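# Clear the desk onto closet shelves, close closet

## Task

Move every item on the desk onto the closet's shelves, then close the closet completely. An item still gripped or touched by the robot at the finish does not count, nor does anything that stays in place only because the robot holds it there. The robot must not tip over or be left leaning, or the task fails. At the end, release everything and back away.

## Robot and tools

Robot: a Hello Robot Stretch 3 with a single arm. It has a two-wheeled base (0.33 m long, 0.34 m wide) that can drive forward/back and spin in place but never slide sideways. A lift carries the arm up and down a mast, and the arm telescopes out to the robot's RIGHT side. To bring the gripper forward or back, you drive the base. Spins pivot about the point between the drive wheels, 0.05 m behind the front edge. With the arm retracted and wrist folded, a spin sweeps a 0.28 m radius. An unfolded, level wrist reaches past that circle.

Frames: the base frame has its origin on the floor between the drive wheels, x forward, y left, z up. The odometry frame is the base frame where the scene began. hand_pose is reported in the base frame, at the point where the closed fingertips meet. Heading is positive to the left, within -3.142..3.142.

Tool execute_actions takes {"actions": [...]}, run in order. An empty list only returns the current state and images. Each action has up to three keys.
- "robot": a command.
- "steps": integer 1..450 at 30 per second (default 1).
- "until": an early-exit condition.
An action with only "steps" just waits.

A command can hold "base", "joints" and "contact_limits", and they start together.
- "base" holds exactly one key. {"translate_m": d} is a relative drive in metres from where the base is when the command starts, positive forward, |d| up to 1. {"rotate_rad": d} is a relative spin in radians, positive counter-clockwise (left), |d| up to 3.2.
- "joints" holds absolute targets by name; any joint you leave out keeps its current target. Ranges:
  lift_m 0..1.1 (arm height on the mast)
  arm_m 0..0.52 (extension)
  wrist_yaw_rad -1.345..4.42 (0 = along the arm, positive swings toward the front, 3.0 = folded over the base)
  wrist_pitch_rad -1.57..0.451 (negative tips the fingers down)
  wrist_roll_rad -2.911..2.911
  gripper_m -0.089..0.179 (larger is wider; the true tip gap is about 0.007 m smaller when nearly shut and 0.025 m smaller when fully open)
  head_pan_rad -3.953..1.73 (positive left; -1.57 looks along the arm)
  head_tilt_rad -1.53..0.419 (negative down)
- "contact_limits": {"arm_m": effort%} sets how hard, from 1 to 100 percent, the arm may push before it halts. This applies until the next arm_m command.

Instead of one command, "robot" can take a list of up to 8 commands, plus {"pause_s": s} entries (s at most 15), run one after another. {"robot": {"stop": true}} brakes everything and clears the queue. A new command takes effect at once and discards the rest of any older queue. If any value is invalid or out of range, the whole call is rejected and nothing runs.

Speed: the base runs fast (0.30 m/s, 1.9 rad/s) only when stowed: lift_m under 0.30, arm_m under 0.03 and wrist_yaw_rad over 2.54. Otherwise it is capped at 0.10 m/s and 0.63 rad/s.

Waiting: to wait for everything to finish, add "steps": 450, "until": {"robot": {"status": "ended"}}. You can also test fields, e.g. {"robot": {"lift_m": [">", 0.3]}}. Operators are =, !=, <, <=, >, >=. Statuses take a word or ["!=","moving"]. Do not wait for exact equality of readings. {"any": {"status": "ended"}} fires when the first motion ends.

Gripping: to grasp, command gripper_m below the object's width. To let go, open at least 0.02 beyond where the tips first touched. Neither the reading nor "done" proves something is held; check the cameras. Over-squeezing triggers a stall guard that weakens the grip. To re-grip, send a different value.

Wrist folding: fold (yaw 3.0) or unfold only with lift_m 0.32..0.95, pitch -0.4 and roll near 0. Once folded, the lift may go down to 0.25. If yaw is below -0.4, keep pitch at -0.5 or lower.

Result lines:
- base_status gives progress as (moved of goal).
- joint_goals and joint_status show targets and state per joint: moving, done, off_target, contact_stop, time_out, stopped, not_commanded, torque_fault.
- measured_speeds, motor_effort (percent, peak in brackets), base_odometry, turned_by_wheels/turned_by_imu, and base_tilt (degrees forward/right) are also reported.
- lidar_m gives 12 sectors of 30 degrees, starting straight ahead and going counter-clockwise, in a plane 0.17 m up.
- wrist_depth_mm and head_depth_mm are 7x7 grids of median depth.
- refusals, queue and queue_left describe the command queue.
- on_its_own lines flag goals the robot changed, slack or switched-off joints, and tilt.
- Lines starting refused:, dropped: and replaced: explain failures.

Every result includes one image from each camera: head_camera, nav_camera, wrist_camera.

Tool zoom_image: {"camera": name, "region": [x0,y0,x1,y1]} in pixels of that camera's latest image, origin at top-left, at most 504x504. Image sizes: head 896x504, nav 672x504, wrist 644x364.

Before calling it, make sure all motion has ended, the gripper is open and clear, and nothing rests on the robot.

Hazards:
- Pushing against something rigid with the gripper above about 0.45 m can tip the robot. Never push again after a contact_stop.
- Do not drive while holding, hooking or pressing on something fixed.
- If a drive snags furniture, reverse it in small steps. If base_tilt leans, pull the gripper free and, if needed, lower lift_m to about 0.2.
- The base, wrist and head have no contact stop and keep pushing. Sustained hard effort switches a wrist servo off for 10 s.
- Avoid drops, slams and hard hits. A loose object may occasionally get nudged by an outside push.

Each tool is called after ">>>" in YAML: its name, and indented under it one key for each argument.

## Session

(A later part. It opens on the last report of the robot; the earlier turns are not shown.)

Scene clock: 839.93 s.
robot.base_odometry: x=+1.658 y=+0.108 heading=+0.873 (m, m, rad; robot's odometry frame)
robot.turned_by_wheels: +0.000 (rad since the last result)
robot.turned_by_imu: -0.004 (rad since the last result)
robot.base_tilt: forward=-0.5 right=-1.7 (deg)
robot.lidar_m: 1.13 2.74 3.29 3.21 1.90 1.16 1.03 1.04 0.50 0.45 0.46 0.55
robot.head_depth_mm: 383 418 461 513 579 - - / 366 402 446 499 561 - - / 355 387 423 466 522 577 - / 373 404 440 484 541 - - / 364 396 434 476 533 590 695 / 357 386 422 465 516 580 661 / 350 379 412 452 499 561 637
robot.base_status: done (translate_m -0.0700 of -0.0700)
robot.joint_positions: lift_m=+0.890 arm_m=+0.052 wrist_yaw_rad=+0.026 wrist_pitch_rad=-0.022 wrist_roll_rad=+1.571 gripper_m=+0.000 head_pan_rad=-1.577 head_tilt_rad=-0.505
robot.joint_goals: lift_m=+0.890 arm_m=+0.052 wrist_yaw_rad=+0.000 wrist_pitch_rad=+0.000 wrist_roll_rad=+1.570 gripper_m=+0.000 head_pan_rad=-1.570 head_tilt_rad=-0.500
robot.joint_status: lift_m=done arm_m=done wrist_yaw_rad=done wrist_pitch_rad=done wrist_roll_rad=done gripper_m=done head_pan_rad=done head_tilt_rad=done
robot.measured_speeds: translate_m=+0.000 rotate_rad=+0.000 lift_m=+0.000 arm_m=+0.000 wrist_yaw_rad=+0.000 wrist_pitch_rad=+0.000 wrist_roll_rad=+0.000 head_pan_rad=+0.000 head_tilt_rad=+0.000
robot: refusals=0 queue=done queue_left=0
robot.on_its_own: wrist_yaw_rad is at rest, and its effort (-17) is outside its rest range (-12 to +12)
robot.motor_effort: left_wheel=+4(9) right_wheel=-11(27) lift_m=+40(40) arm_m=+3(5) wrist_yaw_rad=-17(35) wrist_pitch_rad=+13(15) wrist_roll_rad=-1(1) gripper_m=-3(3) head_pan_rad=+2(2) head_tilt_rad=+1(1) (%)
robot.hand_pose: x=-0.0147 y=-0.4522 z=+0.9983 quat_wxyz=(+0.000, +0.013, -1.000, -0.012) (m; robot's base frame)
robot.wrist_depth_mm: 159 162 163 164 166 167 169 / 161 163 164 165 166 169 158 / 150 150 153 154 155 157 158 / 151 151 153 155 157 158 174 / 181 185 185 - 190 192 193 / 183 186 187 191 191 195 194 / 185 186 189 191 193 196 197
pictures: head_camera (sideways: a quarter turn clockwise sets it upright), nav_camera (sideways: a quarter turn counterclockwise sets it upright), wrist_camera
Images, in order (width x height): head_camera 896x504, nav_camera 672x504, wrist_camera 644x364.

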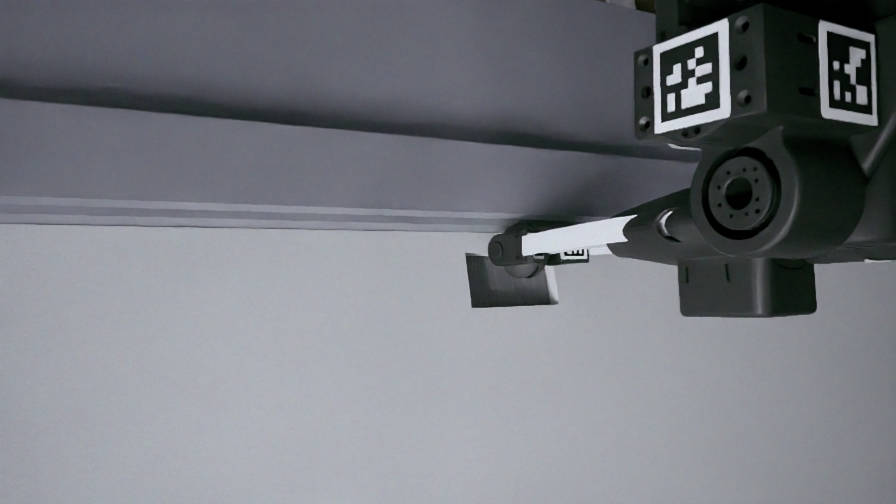

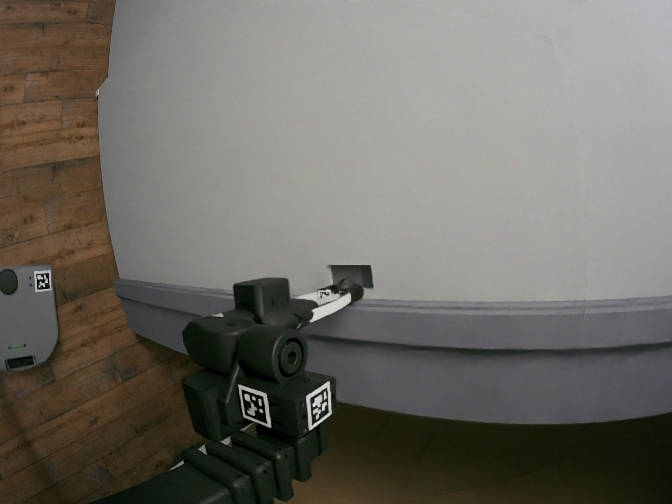

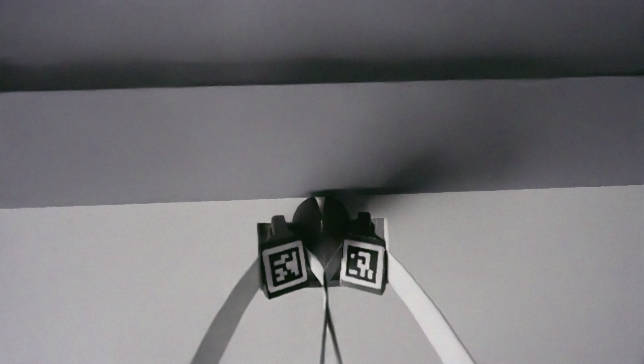

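>>> execute_actions:
  actions:
    - {"robot":[{"joints":{"arm_m":0.01}},{"base":{"translate_m":0.035}}],"steps":400,"until":{"robot":{"status":"ended"}}}
    - {"robot":{"joints":{"arm_m":0.09},"contact_limits":{"arm_m":9}},"steps":200,"until":{"robot":{"status":"ended"}}}
    - {"robot":{"joints":{"arm_m":0.056},"base":{"translate_m":-0.045}},"steps":200,"until":{"robot":{"status":"ended"}}}
    - {"robot":[{"joints":{"arm_m":0.0}},{"base":{"translate_m":0.05}}],"steps":200,"until":{"robot":{"status":"ended"}}}

Scene clock: 855.47 s.
robot.base_odometry: x=+1.684 y=+0.138 heading=+0.872 (m, m, rad; robot's odometry frame)
robot.turned_by_wheels: +0.000 (rad since the last result)
robot.turned_by_imu: +0.054 (rad since the last result)
robot.base_tilt: forward=-0.6 right=-1.7 (deg)
robot.lidar_m: 1.23 2.71 3.34 3.21 1.84 1.19 1.08 1.09 0.47 0.45 0.46 0.56
robot.head_depth_mm: 354 383 422 476 545 622 - / 369 396 430 471 524 579 - / 365 398 436 483 540 605 - / 360 390 427 472 523 583 - / 353 384 419 463 515 582 661 / 348 377 412 451 503 565 648 / 343 370 404 442 491 552 629
robot.base_status: done (translate_m +0.0500 of +0.0500)
robot.joint_positions: lift_m=+0.890 arm_m=+0.000 wrist_yaw_rad=+0.085 wrist_pitch_rad=-0.022 wrist_roll_rad=+1.571 gripper_m=+0.000 head_pan_rad=-1.577 head_tilt_rad=-0.504
robot.joint_goals: lift_m=+0.890 arm_m=+0.000 wrist_yaw_rad=+0.085 wrist_pitch_rad=+0.000 wrist_roll_rad=+1.570 gripper_m=+0.000 head_pan_rad=-1.570 head_tilt_rad=-0.500
robot.joint_status: lift_m=done arm_m=done wrist_yaw_rad=done wrist_pitch_rad=done wrist_roll_rad=done gripper_m=done head_pan_rad=done head_tilt_rad=done
robot.measured_speeds: translate_m=+0.000 rotate_rad=+0.000 lift_m=+0.000 arm_m=+0.000 wrist_yaw_rad=+0.000 wrist_pitch_rad=+0.000 wrist_roll_rad=+0.000 head_pan_rad=+0.000 head_tilt_rad=+0.000
robot: refusals=0 queue=done queue_left=0
robot.on_its_own: wrist_yaw_rad is held at +0.085, not at your +0.000, by its stall guard, which is not easing now
robot.motor_effort: left_wheel=-2(13) right_wheel=+1(12) lift_m=+39(40) arm_m=-2(14) wrist_yaw_rad=+0(17) wrist_pitch_rad=+13(20) wrist_roll_rad=-1(1) gripper_m=-3(3) head_pan_rad=+4(2) head_tilt_rad=+2(1) (%)
robot.hand_pose: x=+0.0003 y=-0.4000 z=+0.9984 quat_wxyz=(+0.001, +0.042, -0.999, -0.011) (m; robot's base frame)
robot.wrist_depth_mm: 175 178 184 187 189 192 192 / 200 201 204 216 209 209 211 / 205 208 210 215 215 217 219 / 211 213 215 218 219 220 224 / 217 217 222 - 227 228 230 / 223 227 226 231 232 233 239 / 226 231 235 237 237 242 243
pictures: head_camera (sideways: a quarter turn clockwise sets it upright), nav_camera (sideways: a quarter turn counterclockwise sets it upright), wrist_camera
replaced: robot.arm_m: its motion had ended contact_stop
Images, in order (width x height): head_camera 896x504, nav_camera 672x504, wrist_camera 644x364.

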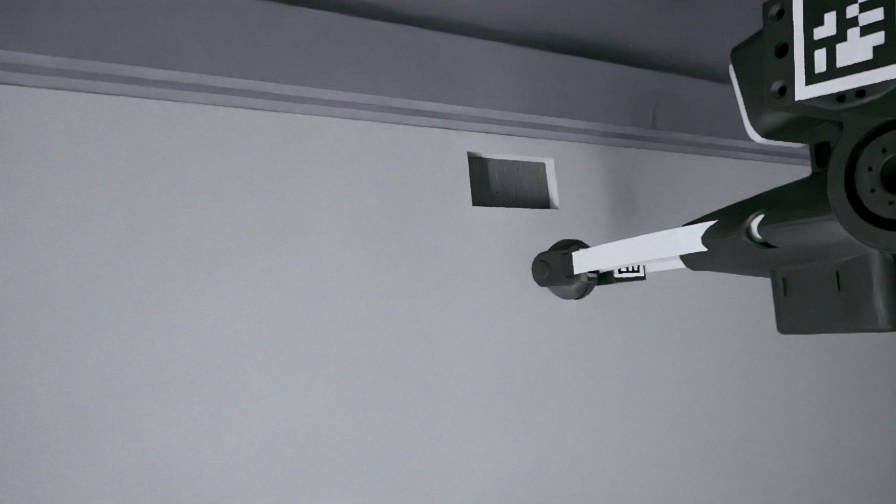

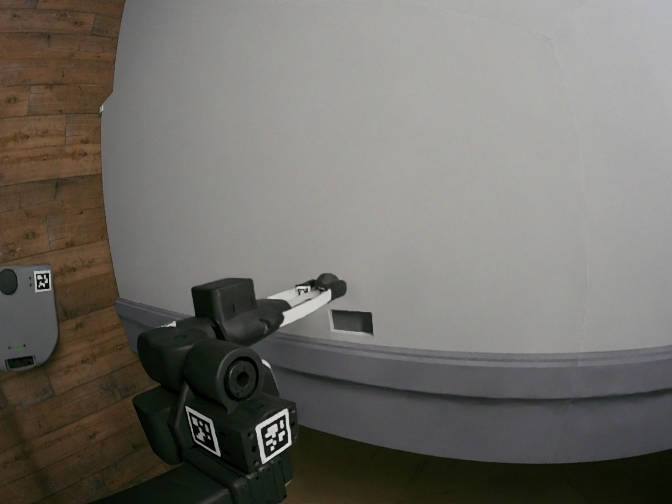

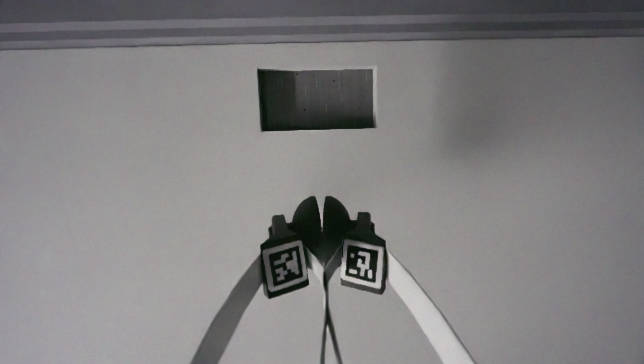

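>>> finished_scene:
  scene: 1

The scene is finished: the task was done.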